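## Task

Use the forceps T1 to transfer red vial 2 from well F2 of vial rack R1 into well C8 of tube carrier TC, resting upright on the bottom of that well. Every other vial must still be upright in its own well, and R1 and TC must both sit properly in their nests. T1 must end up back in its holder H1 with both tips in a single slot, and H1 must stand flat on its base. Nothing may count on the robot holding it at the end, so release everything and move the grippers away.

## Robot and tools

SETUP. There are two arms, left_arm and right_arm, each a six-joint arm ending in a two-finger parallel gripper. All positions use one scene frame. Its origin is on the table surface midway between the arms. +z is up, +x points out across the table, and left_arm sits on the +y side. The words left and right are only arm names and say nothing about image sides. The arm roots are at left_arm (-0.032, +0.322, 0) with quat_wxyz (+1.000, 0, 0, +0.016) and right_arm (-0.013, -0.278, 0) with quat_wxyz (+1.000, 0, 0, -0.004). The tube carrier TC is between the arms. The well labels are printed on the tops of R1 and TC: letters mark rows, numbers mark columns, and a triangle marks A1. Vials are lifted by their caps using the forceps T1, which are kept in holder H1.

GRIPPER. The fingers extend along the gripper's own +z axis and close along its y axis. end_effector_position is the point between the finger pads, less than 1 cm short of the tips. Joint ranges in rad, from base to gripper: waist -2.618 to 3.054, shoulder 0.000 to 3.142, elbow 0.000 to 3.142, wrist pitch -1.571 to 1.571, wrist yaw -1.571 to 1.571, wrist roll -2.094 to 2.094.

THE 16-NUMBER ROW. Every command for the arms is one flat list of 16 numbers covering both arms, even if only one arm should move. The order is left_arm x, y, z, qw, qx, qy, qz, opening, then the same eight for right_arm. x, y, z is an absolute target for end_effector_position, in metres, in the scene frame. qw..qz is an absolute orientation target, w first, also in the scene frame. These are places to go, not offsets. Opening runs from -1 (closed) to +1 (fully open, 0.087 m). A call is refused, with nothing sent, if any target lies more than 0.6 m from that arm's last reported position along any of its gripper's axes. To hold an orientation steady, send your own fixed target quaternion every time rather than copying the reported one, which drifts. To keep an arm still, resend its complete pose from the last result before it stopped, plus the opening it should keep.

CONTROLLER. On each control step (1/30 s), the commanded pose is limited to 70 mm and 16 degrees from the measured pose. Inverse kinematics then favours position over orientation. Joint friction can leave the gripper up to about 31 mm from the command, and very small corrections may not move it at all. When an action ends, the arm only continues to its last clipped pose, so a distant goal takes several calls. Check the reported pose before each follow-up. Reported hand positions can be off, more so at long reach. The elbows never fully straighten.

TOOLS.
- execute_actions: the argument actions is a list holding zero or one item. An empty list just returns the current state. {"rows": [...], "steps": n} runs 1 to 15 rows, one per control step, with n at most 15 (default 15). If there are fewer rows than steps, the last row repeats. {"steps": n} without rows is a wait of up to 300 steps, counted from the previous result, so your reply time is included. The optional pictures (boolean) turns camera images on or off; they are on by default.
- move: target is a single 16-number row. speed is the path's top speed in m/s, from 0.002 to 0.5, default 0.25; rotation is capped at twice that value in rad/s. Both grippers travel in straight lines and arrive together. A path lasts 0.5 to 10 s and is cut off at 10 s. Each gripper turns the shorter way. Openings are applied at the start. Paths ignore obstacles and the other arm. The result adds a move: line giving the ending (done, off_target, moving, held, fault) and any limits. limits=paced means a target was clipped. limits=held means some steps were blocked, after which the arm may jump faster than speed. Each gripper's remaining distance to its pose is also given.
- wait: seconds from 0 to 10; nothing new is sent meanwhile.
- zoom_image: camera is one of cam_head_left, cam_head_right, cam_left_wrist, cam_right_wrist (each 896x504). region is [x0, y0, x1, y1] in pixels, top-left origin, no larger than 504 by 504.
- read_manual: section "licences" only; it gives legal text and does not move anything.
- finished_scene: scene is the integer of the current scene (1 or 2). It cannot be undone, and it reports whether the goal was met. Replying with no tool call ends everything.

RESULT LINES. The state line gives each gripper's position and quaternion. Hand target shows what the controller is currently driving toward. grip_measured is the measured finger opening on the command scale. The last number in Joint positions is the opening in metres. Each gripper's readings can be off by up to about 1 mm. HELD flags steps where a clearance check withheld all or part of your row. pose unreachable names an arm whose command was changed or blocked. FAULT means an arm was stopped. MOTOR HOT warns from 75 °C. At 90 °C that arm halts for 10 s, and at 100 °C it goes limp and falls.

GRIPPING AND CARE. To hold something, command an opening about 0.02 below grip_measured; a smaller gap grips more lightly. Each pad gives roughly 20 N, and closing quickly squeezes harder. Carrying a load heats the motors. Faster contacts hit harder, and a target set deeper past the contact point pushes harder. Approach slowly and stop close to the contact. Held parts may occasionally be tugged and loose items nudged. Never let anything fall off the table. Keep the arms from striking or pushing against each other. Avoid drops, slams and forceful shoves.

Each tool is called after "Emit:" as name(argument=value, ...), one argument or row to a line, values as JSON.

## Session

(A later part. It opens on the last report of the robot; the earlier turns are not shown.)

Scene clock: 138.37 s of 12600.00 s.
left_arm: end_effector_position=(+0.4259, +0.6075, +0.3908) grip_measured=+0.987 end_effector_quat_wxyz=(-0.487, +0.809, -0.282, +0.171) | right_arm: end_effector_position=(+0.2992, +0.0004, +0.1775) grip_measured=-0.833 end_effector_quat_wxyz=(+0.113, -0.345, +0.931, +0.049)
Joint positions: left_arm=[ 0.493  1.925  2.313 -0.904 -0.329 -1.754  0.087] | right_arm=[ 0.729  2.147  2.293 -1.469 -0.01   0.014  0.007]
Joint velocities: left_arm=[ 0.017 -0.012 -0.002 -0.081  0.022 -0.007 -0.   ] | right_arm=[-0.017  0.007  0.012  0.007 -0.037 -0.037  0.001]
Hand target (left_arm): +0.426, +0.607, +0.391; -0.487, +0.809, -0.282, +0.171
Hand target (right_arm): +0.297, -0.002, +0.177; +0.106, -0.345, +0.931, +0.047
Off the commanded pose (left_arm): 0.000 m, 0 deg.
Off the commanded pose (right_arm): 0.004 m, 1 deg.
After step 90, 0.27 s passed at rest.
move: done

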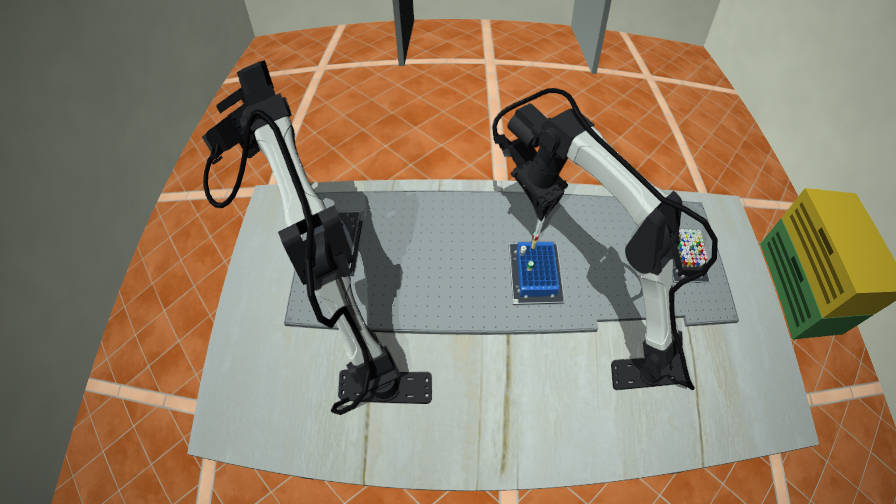

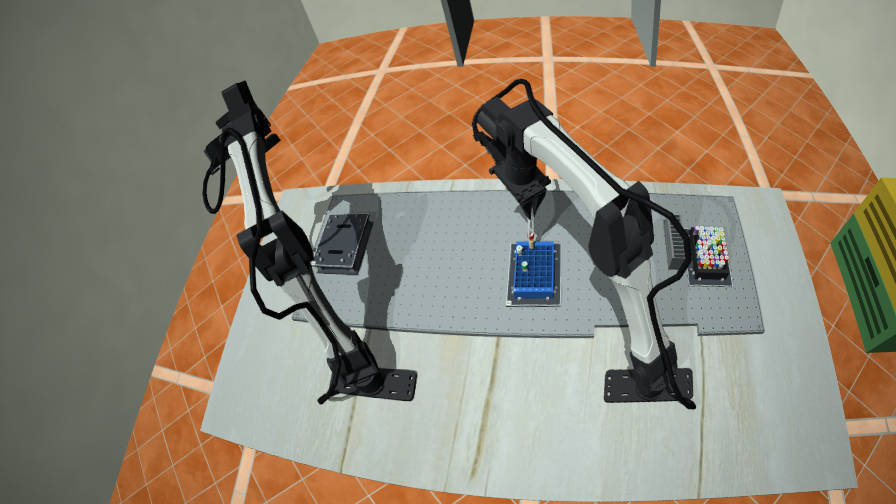

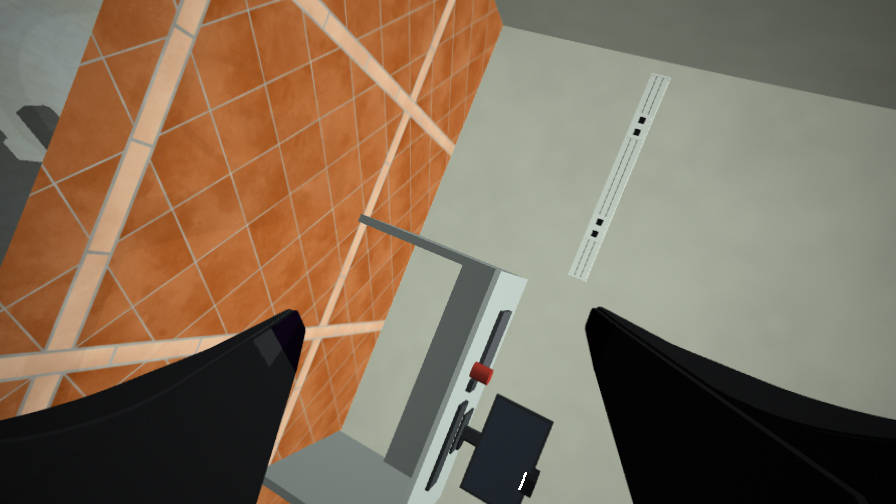

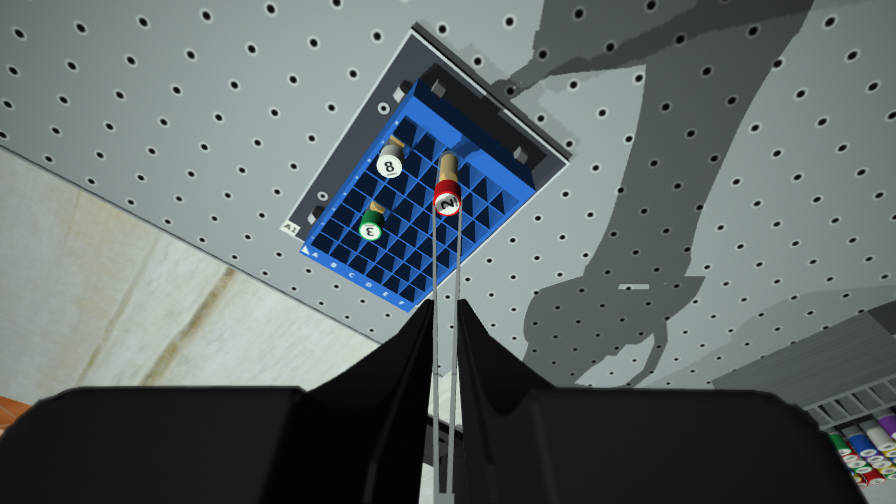

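Emit:
move(
  target=[0.4259,0.6075,0.3908,-0.487,0.809,-0.282,0.171,1,0.2982,-0.0005,0.163,0.090,-0.346,0.933,0.040,-0.84],
  speed=0.015,
)

Emit:
zoom_image(
  camera="cam_right_wrist",
  region=[400, 120, 500, 200],
)

Scene clock: 141.30 s of 12600.00 s.
left_arm: end_effector_position=(+0.4259, +0.6075, +0.3908) grip_measured=+0.987 end_effector_quat_wxyz=(-0.487, +0.809, -0.282, +0.171) | right_arm: end_effector_position=(+0.3003, +0.0013, +0.1675) grip_measured=-0.833 end_effector_quat_wxyz=(+0.101, -0.345, +0.932, +0.045)
Joint positions: left_arm=[ 0.493  1.925  2.313 -0.904 -0.329 -1.754  0.087] | right_arm=[ 0.729  2.173  2.293 -1.469 -0.01   0.014  0.007]
Joint velocities: left_arm=[ 0.007 -0.007 -0.012 -0.022  0.022  0.007  0.001] | right_arm=[-0.022  0.012  0.007  0.081 -0.051 -0.022  0.   ]
Hand target (left_arm): +0.426, +0.607, +0.391; -0.487, +0.809, -0.282, +0.171
Hand target (right_arm): +0.298, -0.000, +0.163; +0.090, -0.346, +0.933, +0.040
Off the commanded pose (left_arm): 0.000 m, 0 deg.
Off the commanded pose (right_arm): 0.005 m, 1 deg.
move: done

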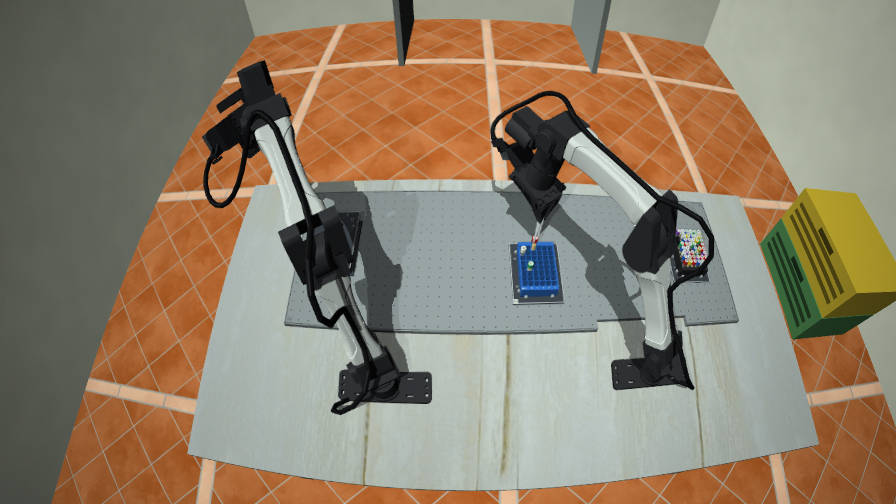

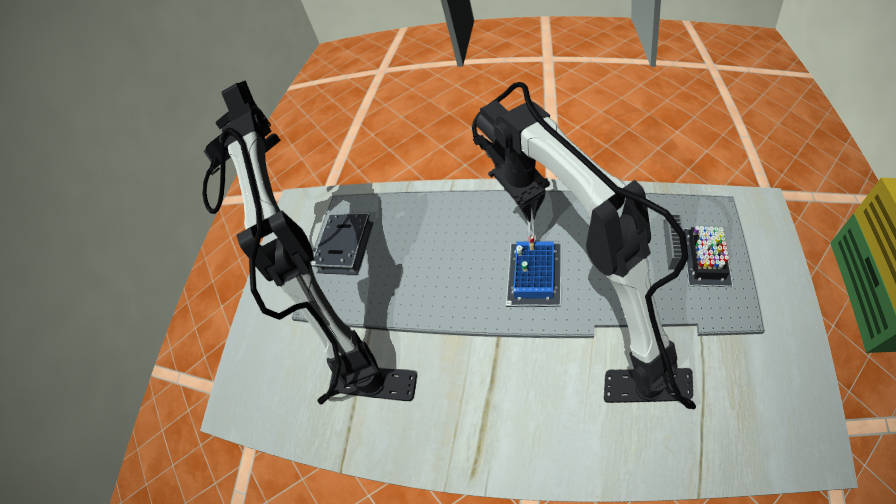

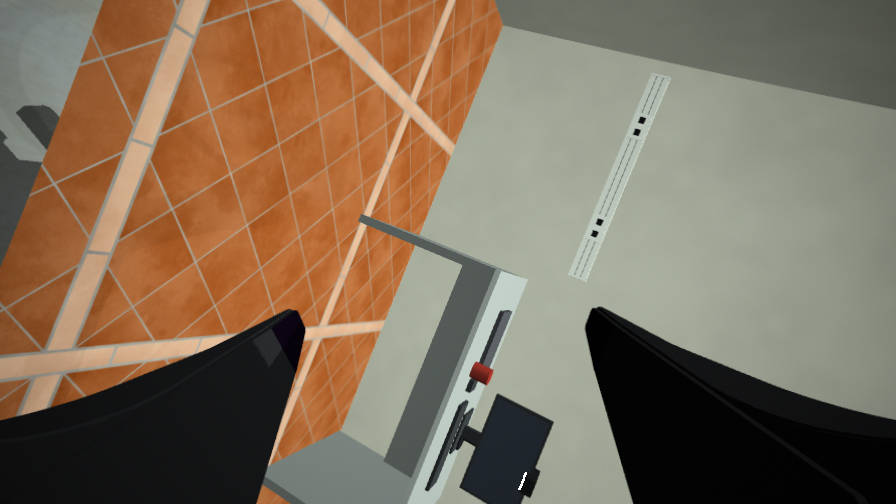

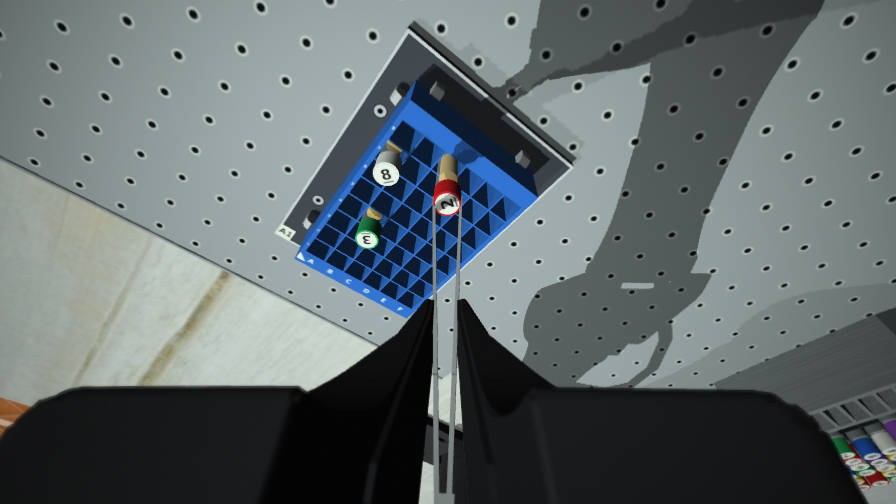

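Region (400, 120, 500, 200) of cam_right_wrist's 896x504 image, scaled by 5.040, with more detail than that image has; it fills the top 403 rows of this view, and the rest is white.

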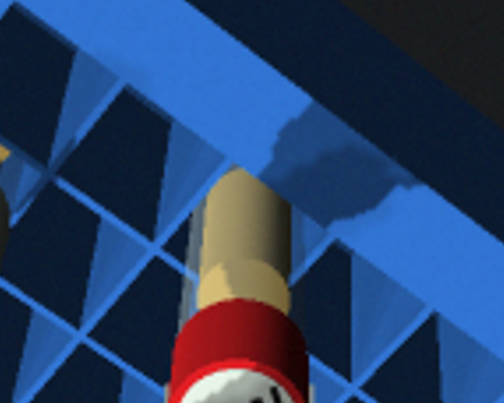

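In. Continue with the shoulder (vial can pivot in tips).

Emit:
move(
  target=[0.4259,0.6075,0.3908,-0.487,0.809,-0.282,0.171,1,0.3013,0.0022,0.145,0.072,-0.347,0.935,0.034,-0.84],
  speed=0.02,
)

Emit:
zoom_image(
  camera="cam_head_right",
  region=[500, 210, 575, 270],
)

Scene clock: 143.77 s of 12600.00 s.
left_arm: end_effector_position=(+0.4259, +0.6075, +0.3908) grip_measured=+0.987 end_effector_quat_wxyz=(-0.487, +0.809, -0.282, +0.171) | right_arm: end_effector_position=(+0.3018, +0.0026, +0.1479) grip_measured=-0.839 end_effector_quat_wxyz=(+0.078, -0.346, +0.934, +0.036)
Joint positions: left_arm=[ 0.493  1.925  2.313 -0.904 -0.329 -1.754  0.087] | right_arm=[ 0.729  2.221  2.293 -1.47  -0.01   0.014  0.007]
Joint velocities: left_arm=[-0.002 -0.017 -0.012 -0.037 -0.037 -0.022 -0.001] | right_arm=[-0.007  0.007  0.012 -0.007  0.022  0.022  0.001]
Hand target (left_arm): +0.426, +0.607, +0.391; -0.487, +0.809, -0.282, +0.171
Hand target (right_arm): +0.301, +0.002, +0.145; +0.072, -0.347, +0.934, +0.034
Off the commanded pose (left_arm): 0.000 m, 0 deg.
Off the commanded pose (right_arm): 0.003 m, 1 deg.
move: done

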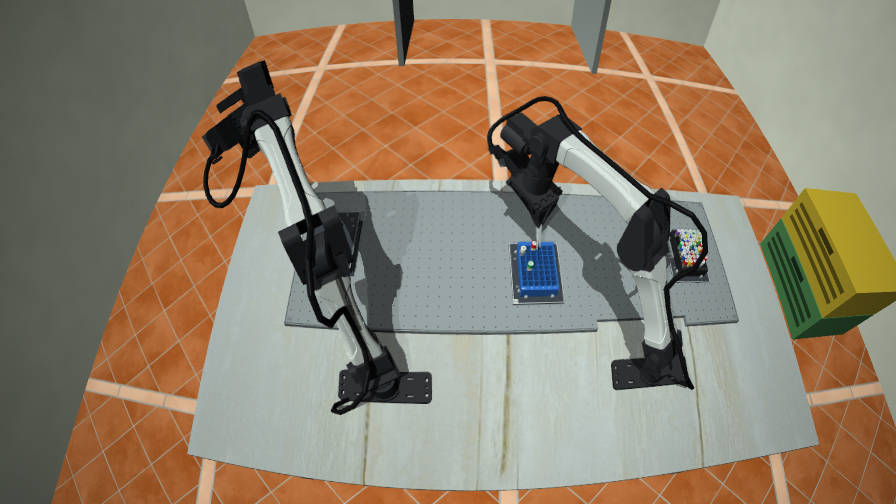

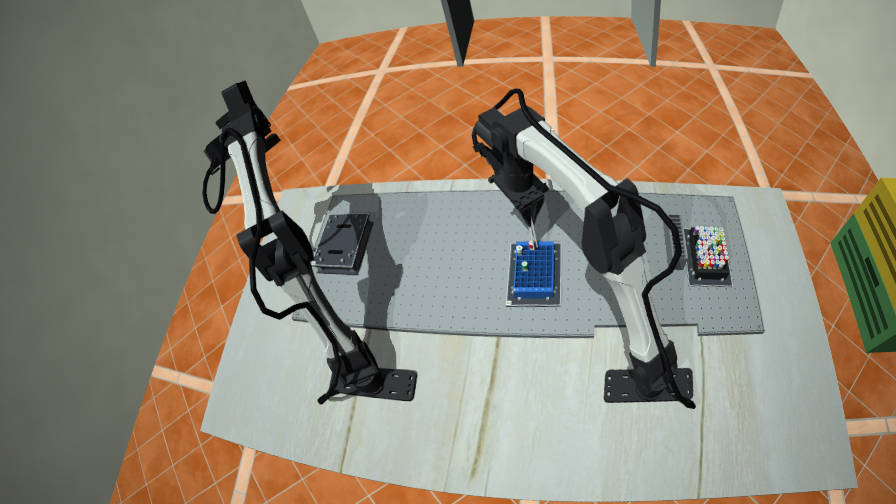

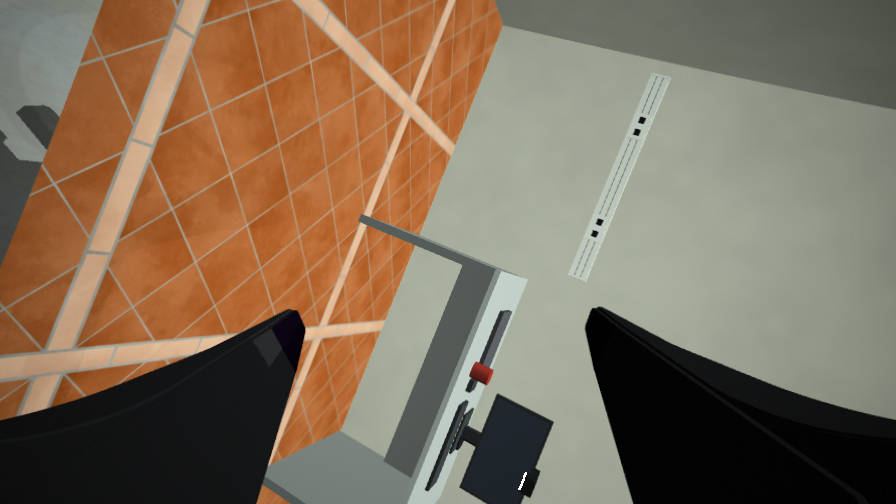

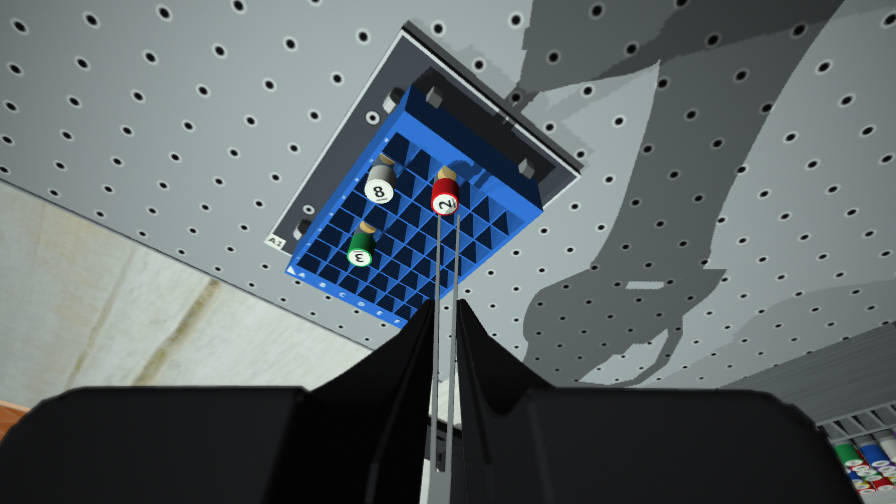

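Region (500, 210, 575, 270) of cam_head_right's 896x504 image, scaled by 6.720, with more detail than that image has; it fills the top 403 rows of this view, and the rest is white.

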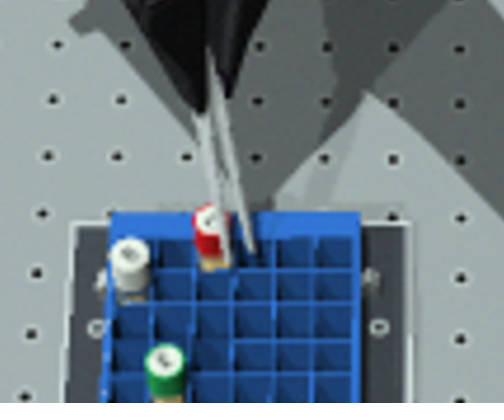

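Emit:
move(
  target=[0.4259,0.6075,0.3908,-0.487,0.809,-0.282,0.171,1,0.29,-0.012,0.185,0.1,-0.346,0.932,0.04,-0.84],
  speed=0.06,
)

Emit:
move(
  target=[0.4259,0.6075,0.3908,-0.487,0.809,-0.282,0.171,1,0.313,-0.362,0.165,0.182,0,0.983,0,-0.84],
)

Emit:
zoom_image(
  camera="cam_head_left",
  region=[630, 200, 720, 270],
)

Emit:
zoom_image(
  camera="cam_head_right",
  region=[500, 210, 575, 270],
)

Scene clock: 146.27 s of 12600.00 s.
left_arm: end_effector_position=(+0.4259, +0.6075, +0.3908) grip_measured=+0.987 end_effector_quat_wxyz=(-0.487, +0.809, -0.282, +0.171) | right_arm: end_effector_position=(+0.2927, -0.0054, +0.1792) grip_measured=-0.839 end_effector_quat_wxyz=(+0.100, -0.345, +0.932, +0.044)
Joint positions: left_arm=[ 0.493  1.925  2.313 -0.904 -0.329 -1.754  0.087] | right_arm=[ 0.729  2.142  2.293 -1.502 -0.01   0.014  0.007]
Joint velocities: left_arm=[ 0.012  0.002 -0.007 -0.051 -0.022 -0.037 -0.001] | right_arm=[ 0.007 -0.007 -0.007 -0.125 -0.037 -0.066  0.   ]
Hand target (left_arm): +0.426, +0.607, +0.391; -0.487, +0.809, -0.282, +0.171
Hand target (right_arm): +0.290, -0.012, +0.185; +0.100, -0.346, +0.932, +0.040
Off the commanded pose (left_arm): 0.000 m, 0 deg.
Off the commanded pose (right_arm): 0.009 m, 0 deg.
move: done

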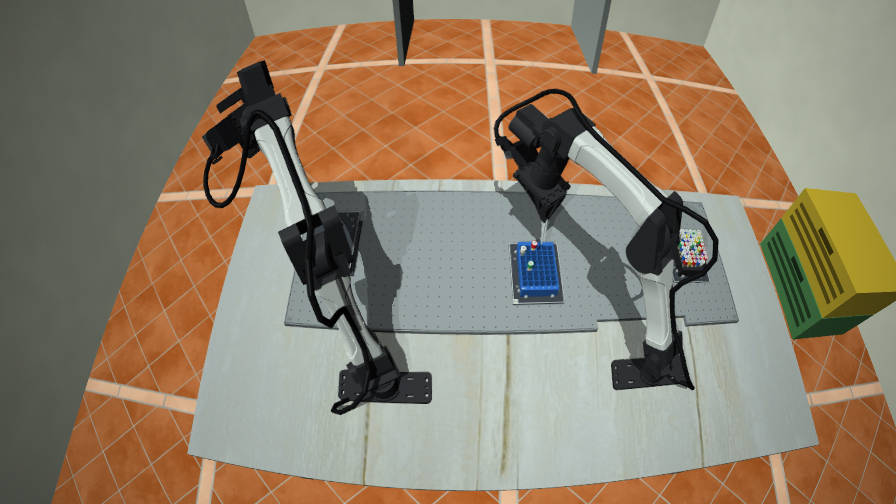

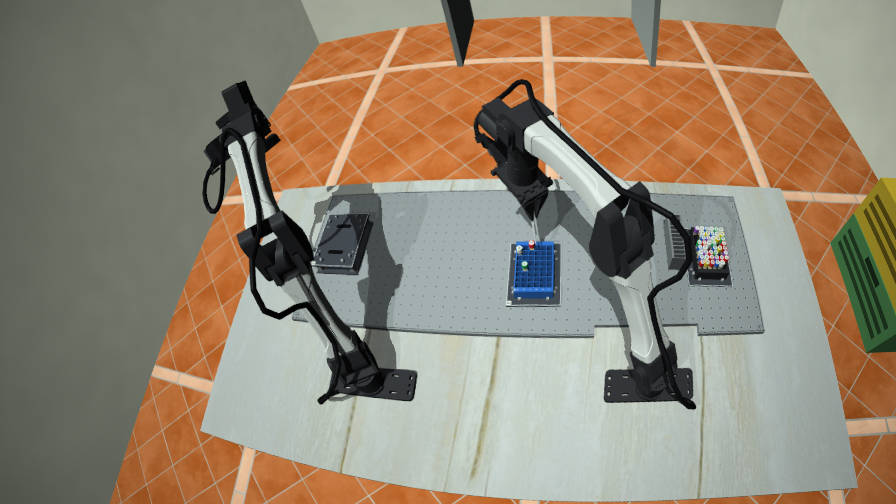

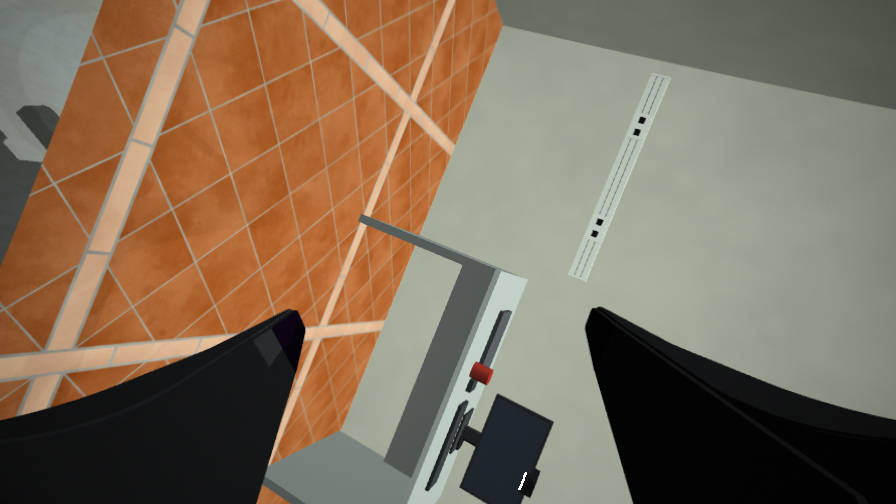

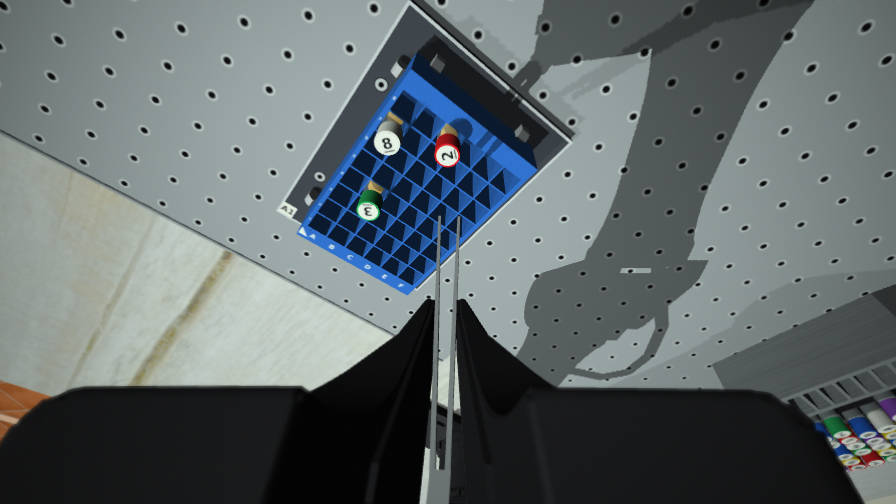

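Scene clock: 148.23 s of 12600.00 s.
left_arm: end_effector_position=(+0.4259, +0.6075, +0.3908) grip_measured=+0.987 end_effector_quat_wxyz=(-0.487, +0.809, -0.282, +0.171) | right_arm: end_effector_position=(+0.3115, -0.3652, +0.1678) grip_measured=-0.839 end_effector_quat_wxyz=(+0.173, +0.003, +0.985, -0.018)
Joint positions: left_arm=[ 0.493  1.925  2.313 -0.904 -0.329 -1.754  0.087] | right_arm=[-0.253  1.648  1.567 -1.144 -0.052 -0.245  0.007]
Joint velocities: left_arm=[-0.012  0.002 -0.007 -0.051  0.051 -0.022 -0.   ] | right_arm=[ 0.017  0.002  0.002 -0.022 -0.066 -0.007  0.   ]
Hand target (left_arm): +0.426, +0.607, +0.391; -0.487, +0.809, -0.282, +0.171
Hand target (right_arm): +0.317, -0.366, +0.165; +0.178, -0.001, +0.984, -0.014
Off the commanded pose (left_arm): 0.000 m, 0 deg.
Off the commanded pose (right_arm): 0.004 m, 2 deg.
move: done

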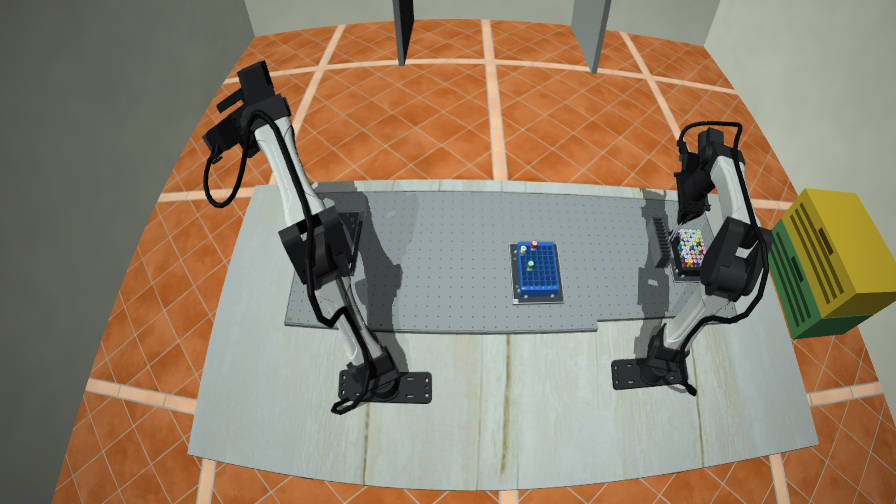

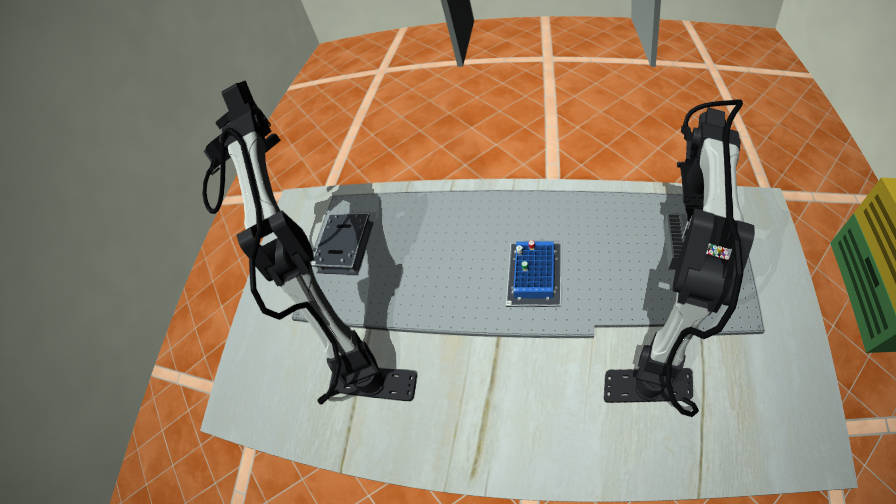

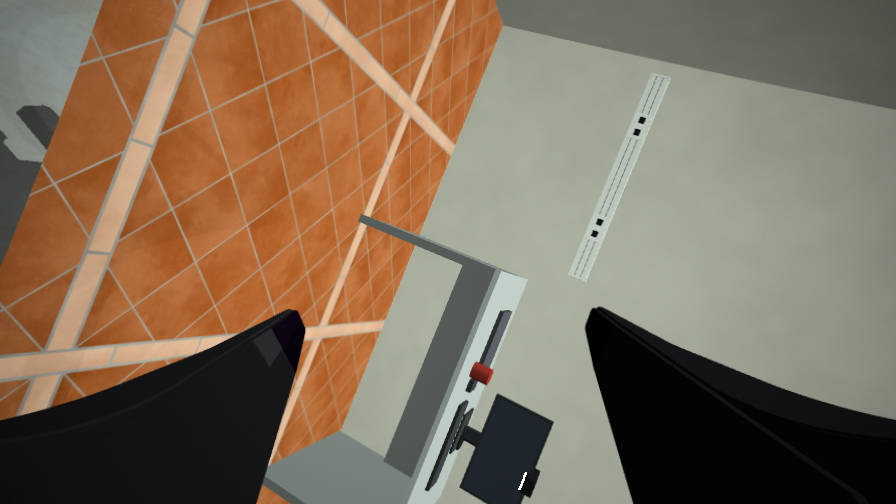

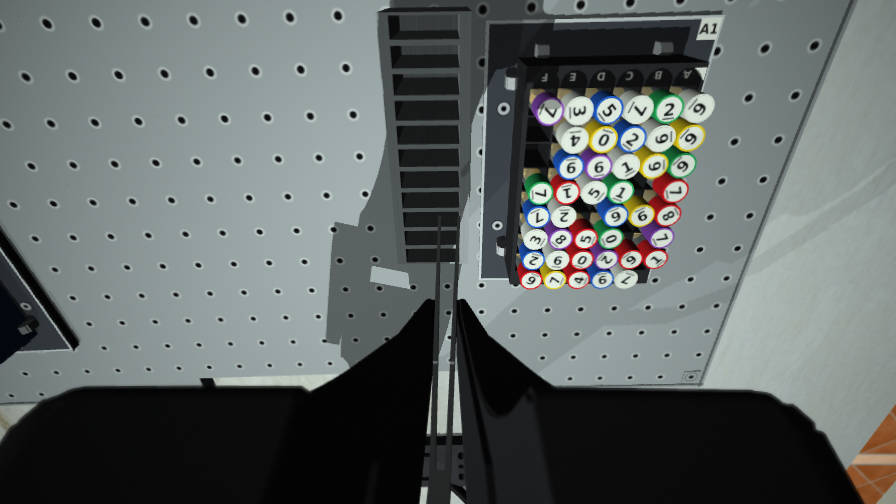

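Region (630, 200, 720, 270) of cam_head_left's 896x504 image, scaled by 5.600, with more detail than that image has.

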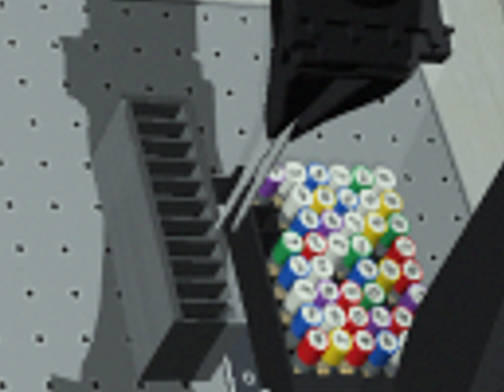

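Region (500, 210, 575, 270) of cam_head_right's 896x504 image, scaled by 6.720, with more detail than that image has; it fills the top 403 rows of this view, and the rest is white.

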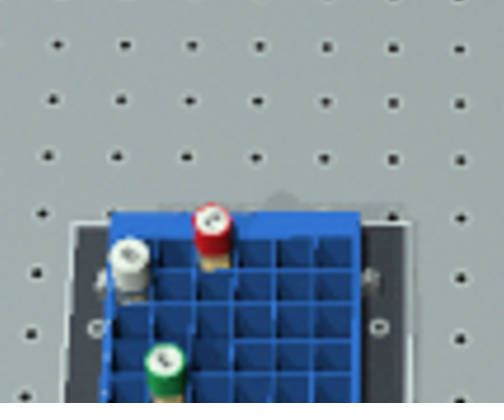

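Emit:
move(
  target=[0.4259,0.6075,0.3908,-0.487,0.809,-0.282,0.171,1,0.311,-0.359,0.148,0.178,0,0.984,0.004,-0.84],
  speed=0.03,
)

Emit:
zoom_image(
  camera="cam_right_wrist",
  region=[370, 160, 530, 290],
)

Scene clock: 150.43 s of 12600.00 s.
left_arm: end_effector_position=(+0.4259, +0.6075, +0.3908) grip_measured=+0.987 end_effector_quat_wxyz=(-0.487, +0.809, -0.282, +0.171) | right_arm: end_effector_position=(+0.3117, -0.3588, +0.1486) grip_measured=-0.839 end_effector_quat_wxyz=(+0.170, -0.001, +0.985, +0.000)
Joint positions: left_arm=[ 0.493  1.925  2.313 -0.904 -0.329 -1.754  0.087] | right_arm=[-0.253  1.648  1.493 -1.085 -0.087 -0.247  0.007]
Joint velocities: left_arm=[ 0.002 -0.002 -0.012 -0.037  0.022  0.066 -0.   ] | right_arm=[ 0.002  0.007 -0.002  0.051  0.022  0.066 -0.002]
Hand target (left_arm): +0.426, +0.607, +0.391; -0.487, +0.809, -0.282, +0.171
Hand target (right_arm): +0.311, -0.359, +0.148; +0.178, -0.000, +0.984, +0.004
Off the commanded pose (left_arm): 0.000 m, 0 deg.
Off the commanded pose (right_arm): 0.001 m, 1 deg.
move: done

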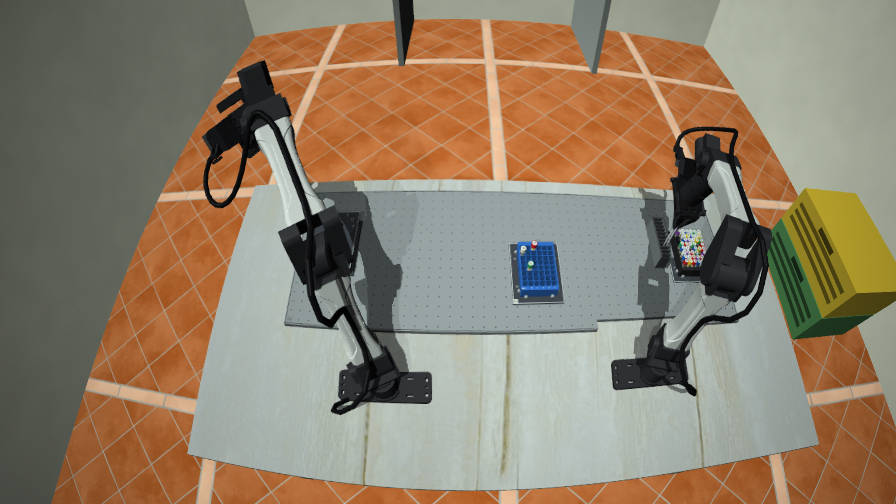

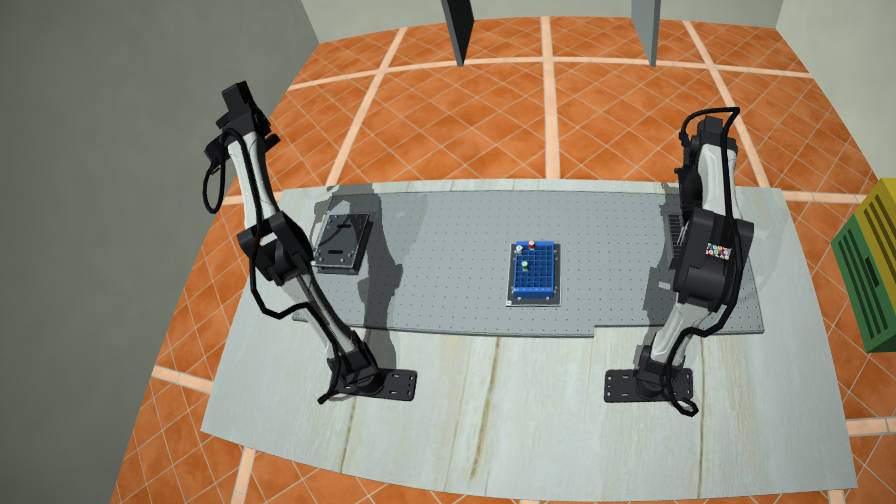

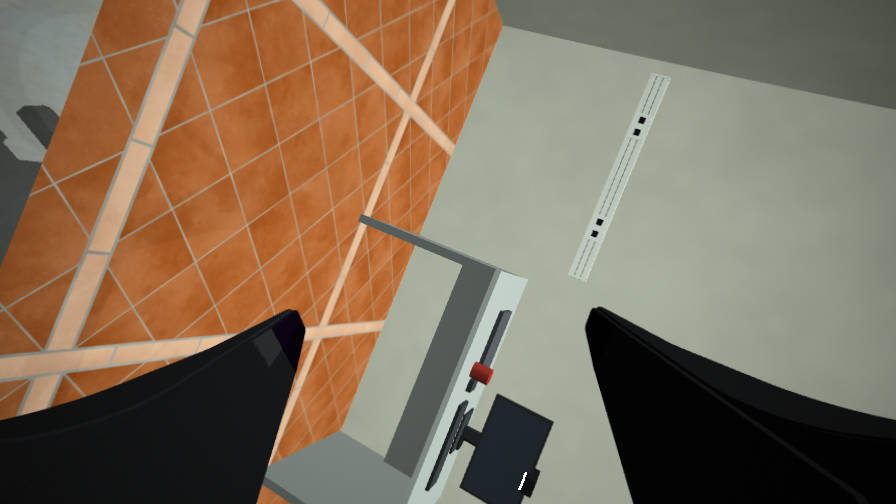

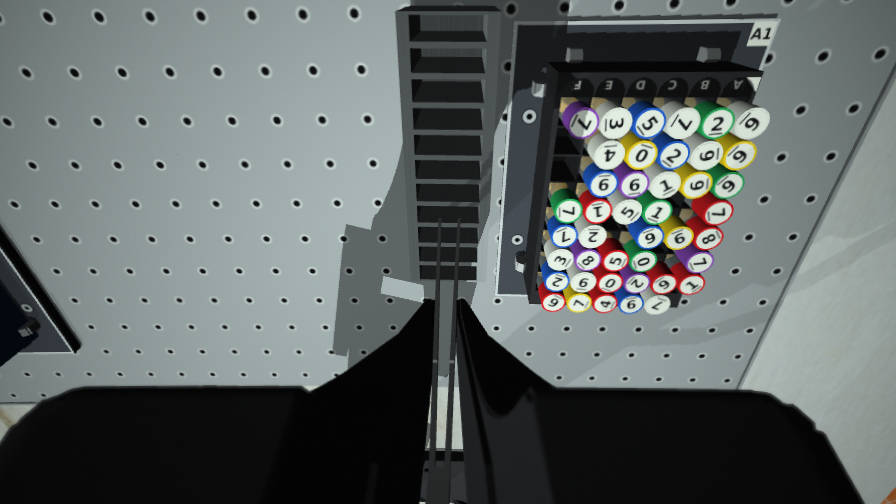

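Region (370, 160, 530, 290) of cam_right_wrist's 896x504 image, scaled by 3.150, with more detail than that image has; it fills the top 410 rows of this view, and the rest is white.

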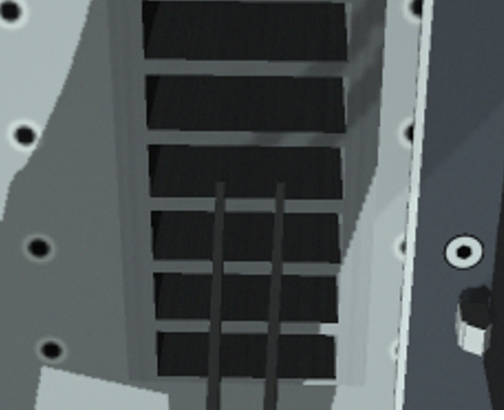

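Emit:
move(
  target=[0.4259,0.6075,0.3908,-0.487,0.809,-0.282,0.171,1,0.312,-0.359,0.106,0.18,0,0.984,0.002,-0.82],
  speed=0.03,
)

Scene clock: 152.80 s of 12600.00 s.
left_arm: end_effector_position=(+0.4259, +0.6075, +0.3908) grip_measured=+0.987 end_effector_quat_wxyz=(-0.487, +0.809, -0.282, +0.171) | right_arm: end_effector_position=(+0.3125, -0.3589, +0.1067) grip_measured=-0.820 end_effector_quat_wxyz=(+0.171, -0.001, +0.985, +0.000)
Joint positions: left_arm=[ 0.493  1.925  2.313 -0.904 -0.329 -1.754  0.087] | right_arm=[-0.253  1.648  1.326 -0.914 -0.088 -0.247  0.008]
Joint velocities: left_arm=[-0.007  0.002 -0.012  0.022 -0.051  0.022  0.   ] | right_arm=[ 0.022 -0.012 -0.012 -0.037 -0.007  0.022 -0.001]
Hand target (left_arm): +0.426, +0.607, +0.391; -0.487, +0.809, -0.282, +0.171
Hand target (right_arm): +0.312, -0.359, +0.106; +0.179, +0.000, +0.984, +0.002
Off the commanded pose (left_arm): 0.000 m, 0 deg.
Off the commanded pose (right_arm): 0.001 m, 1 deg.
move: done

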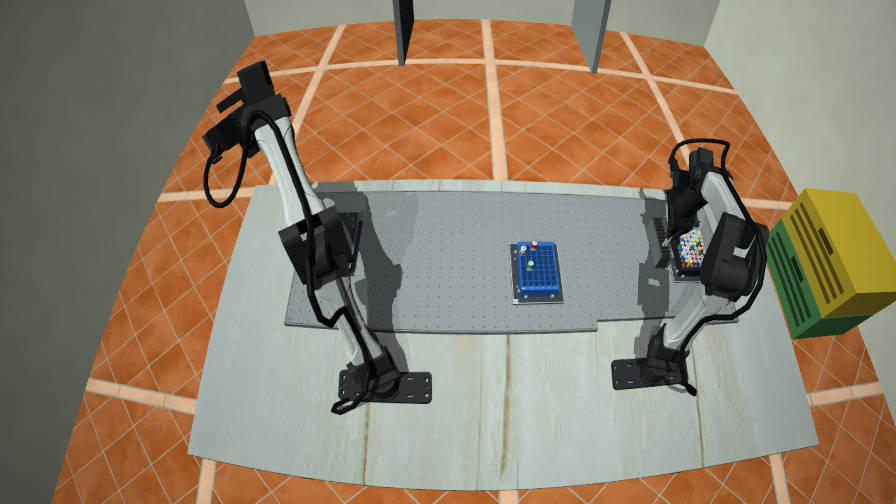

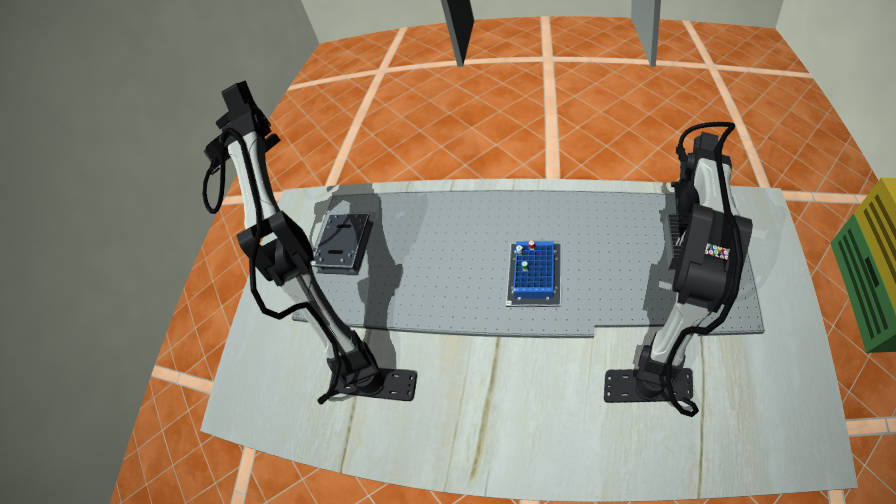

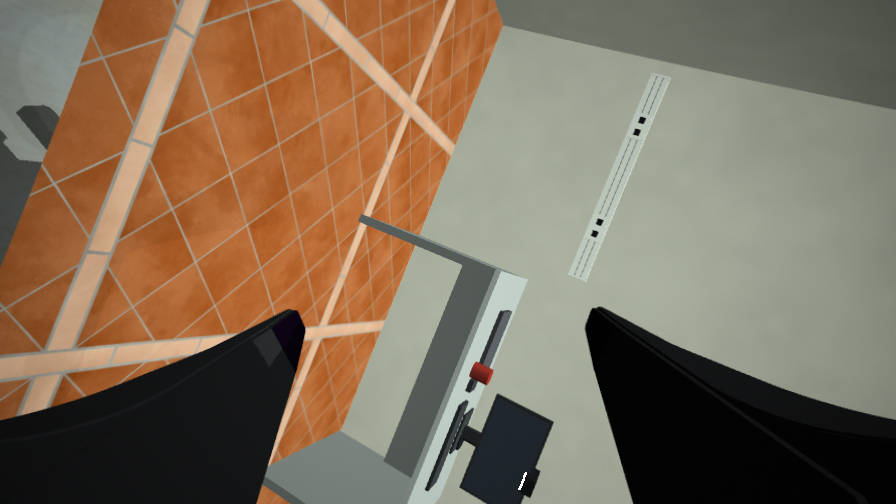

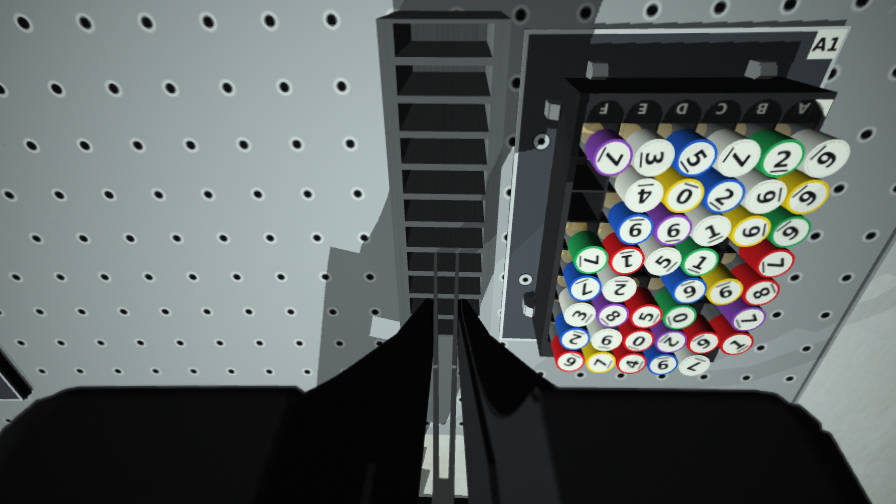

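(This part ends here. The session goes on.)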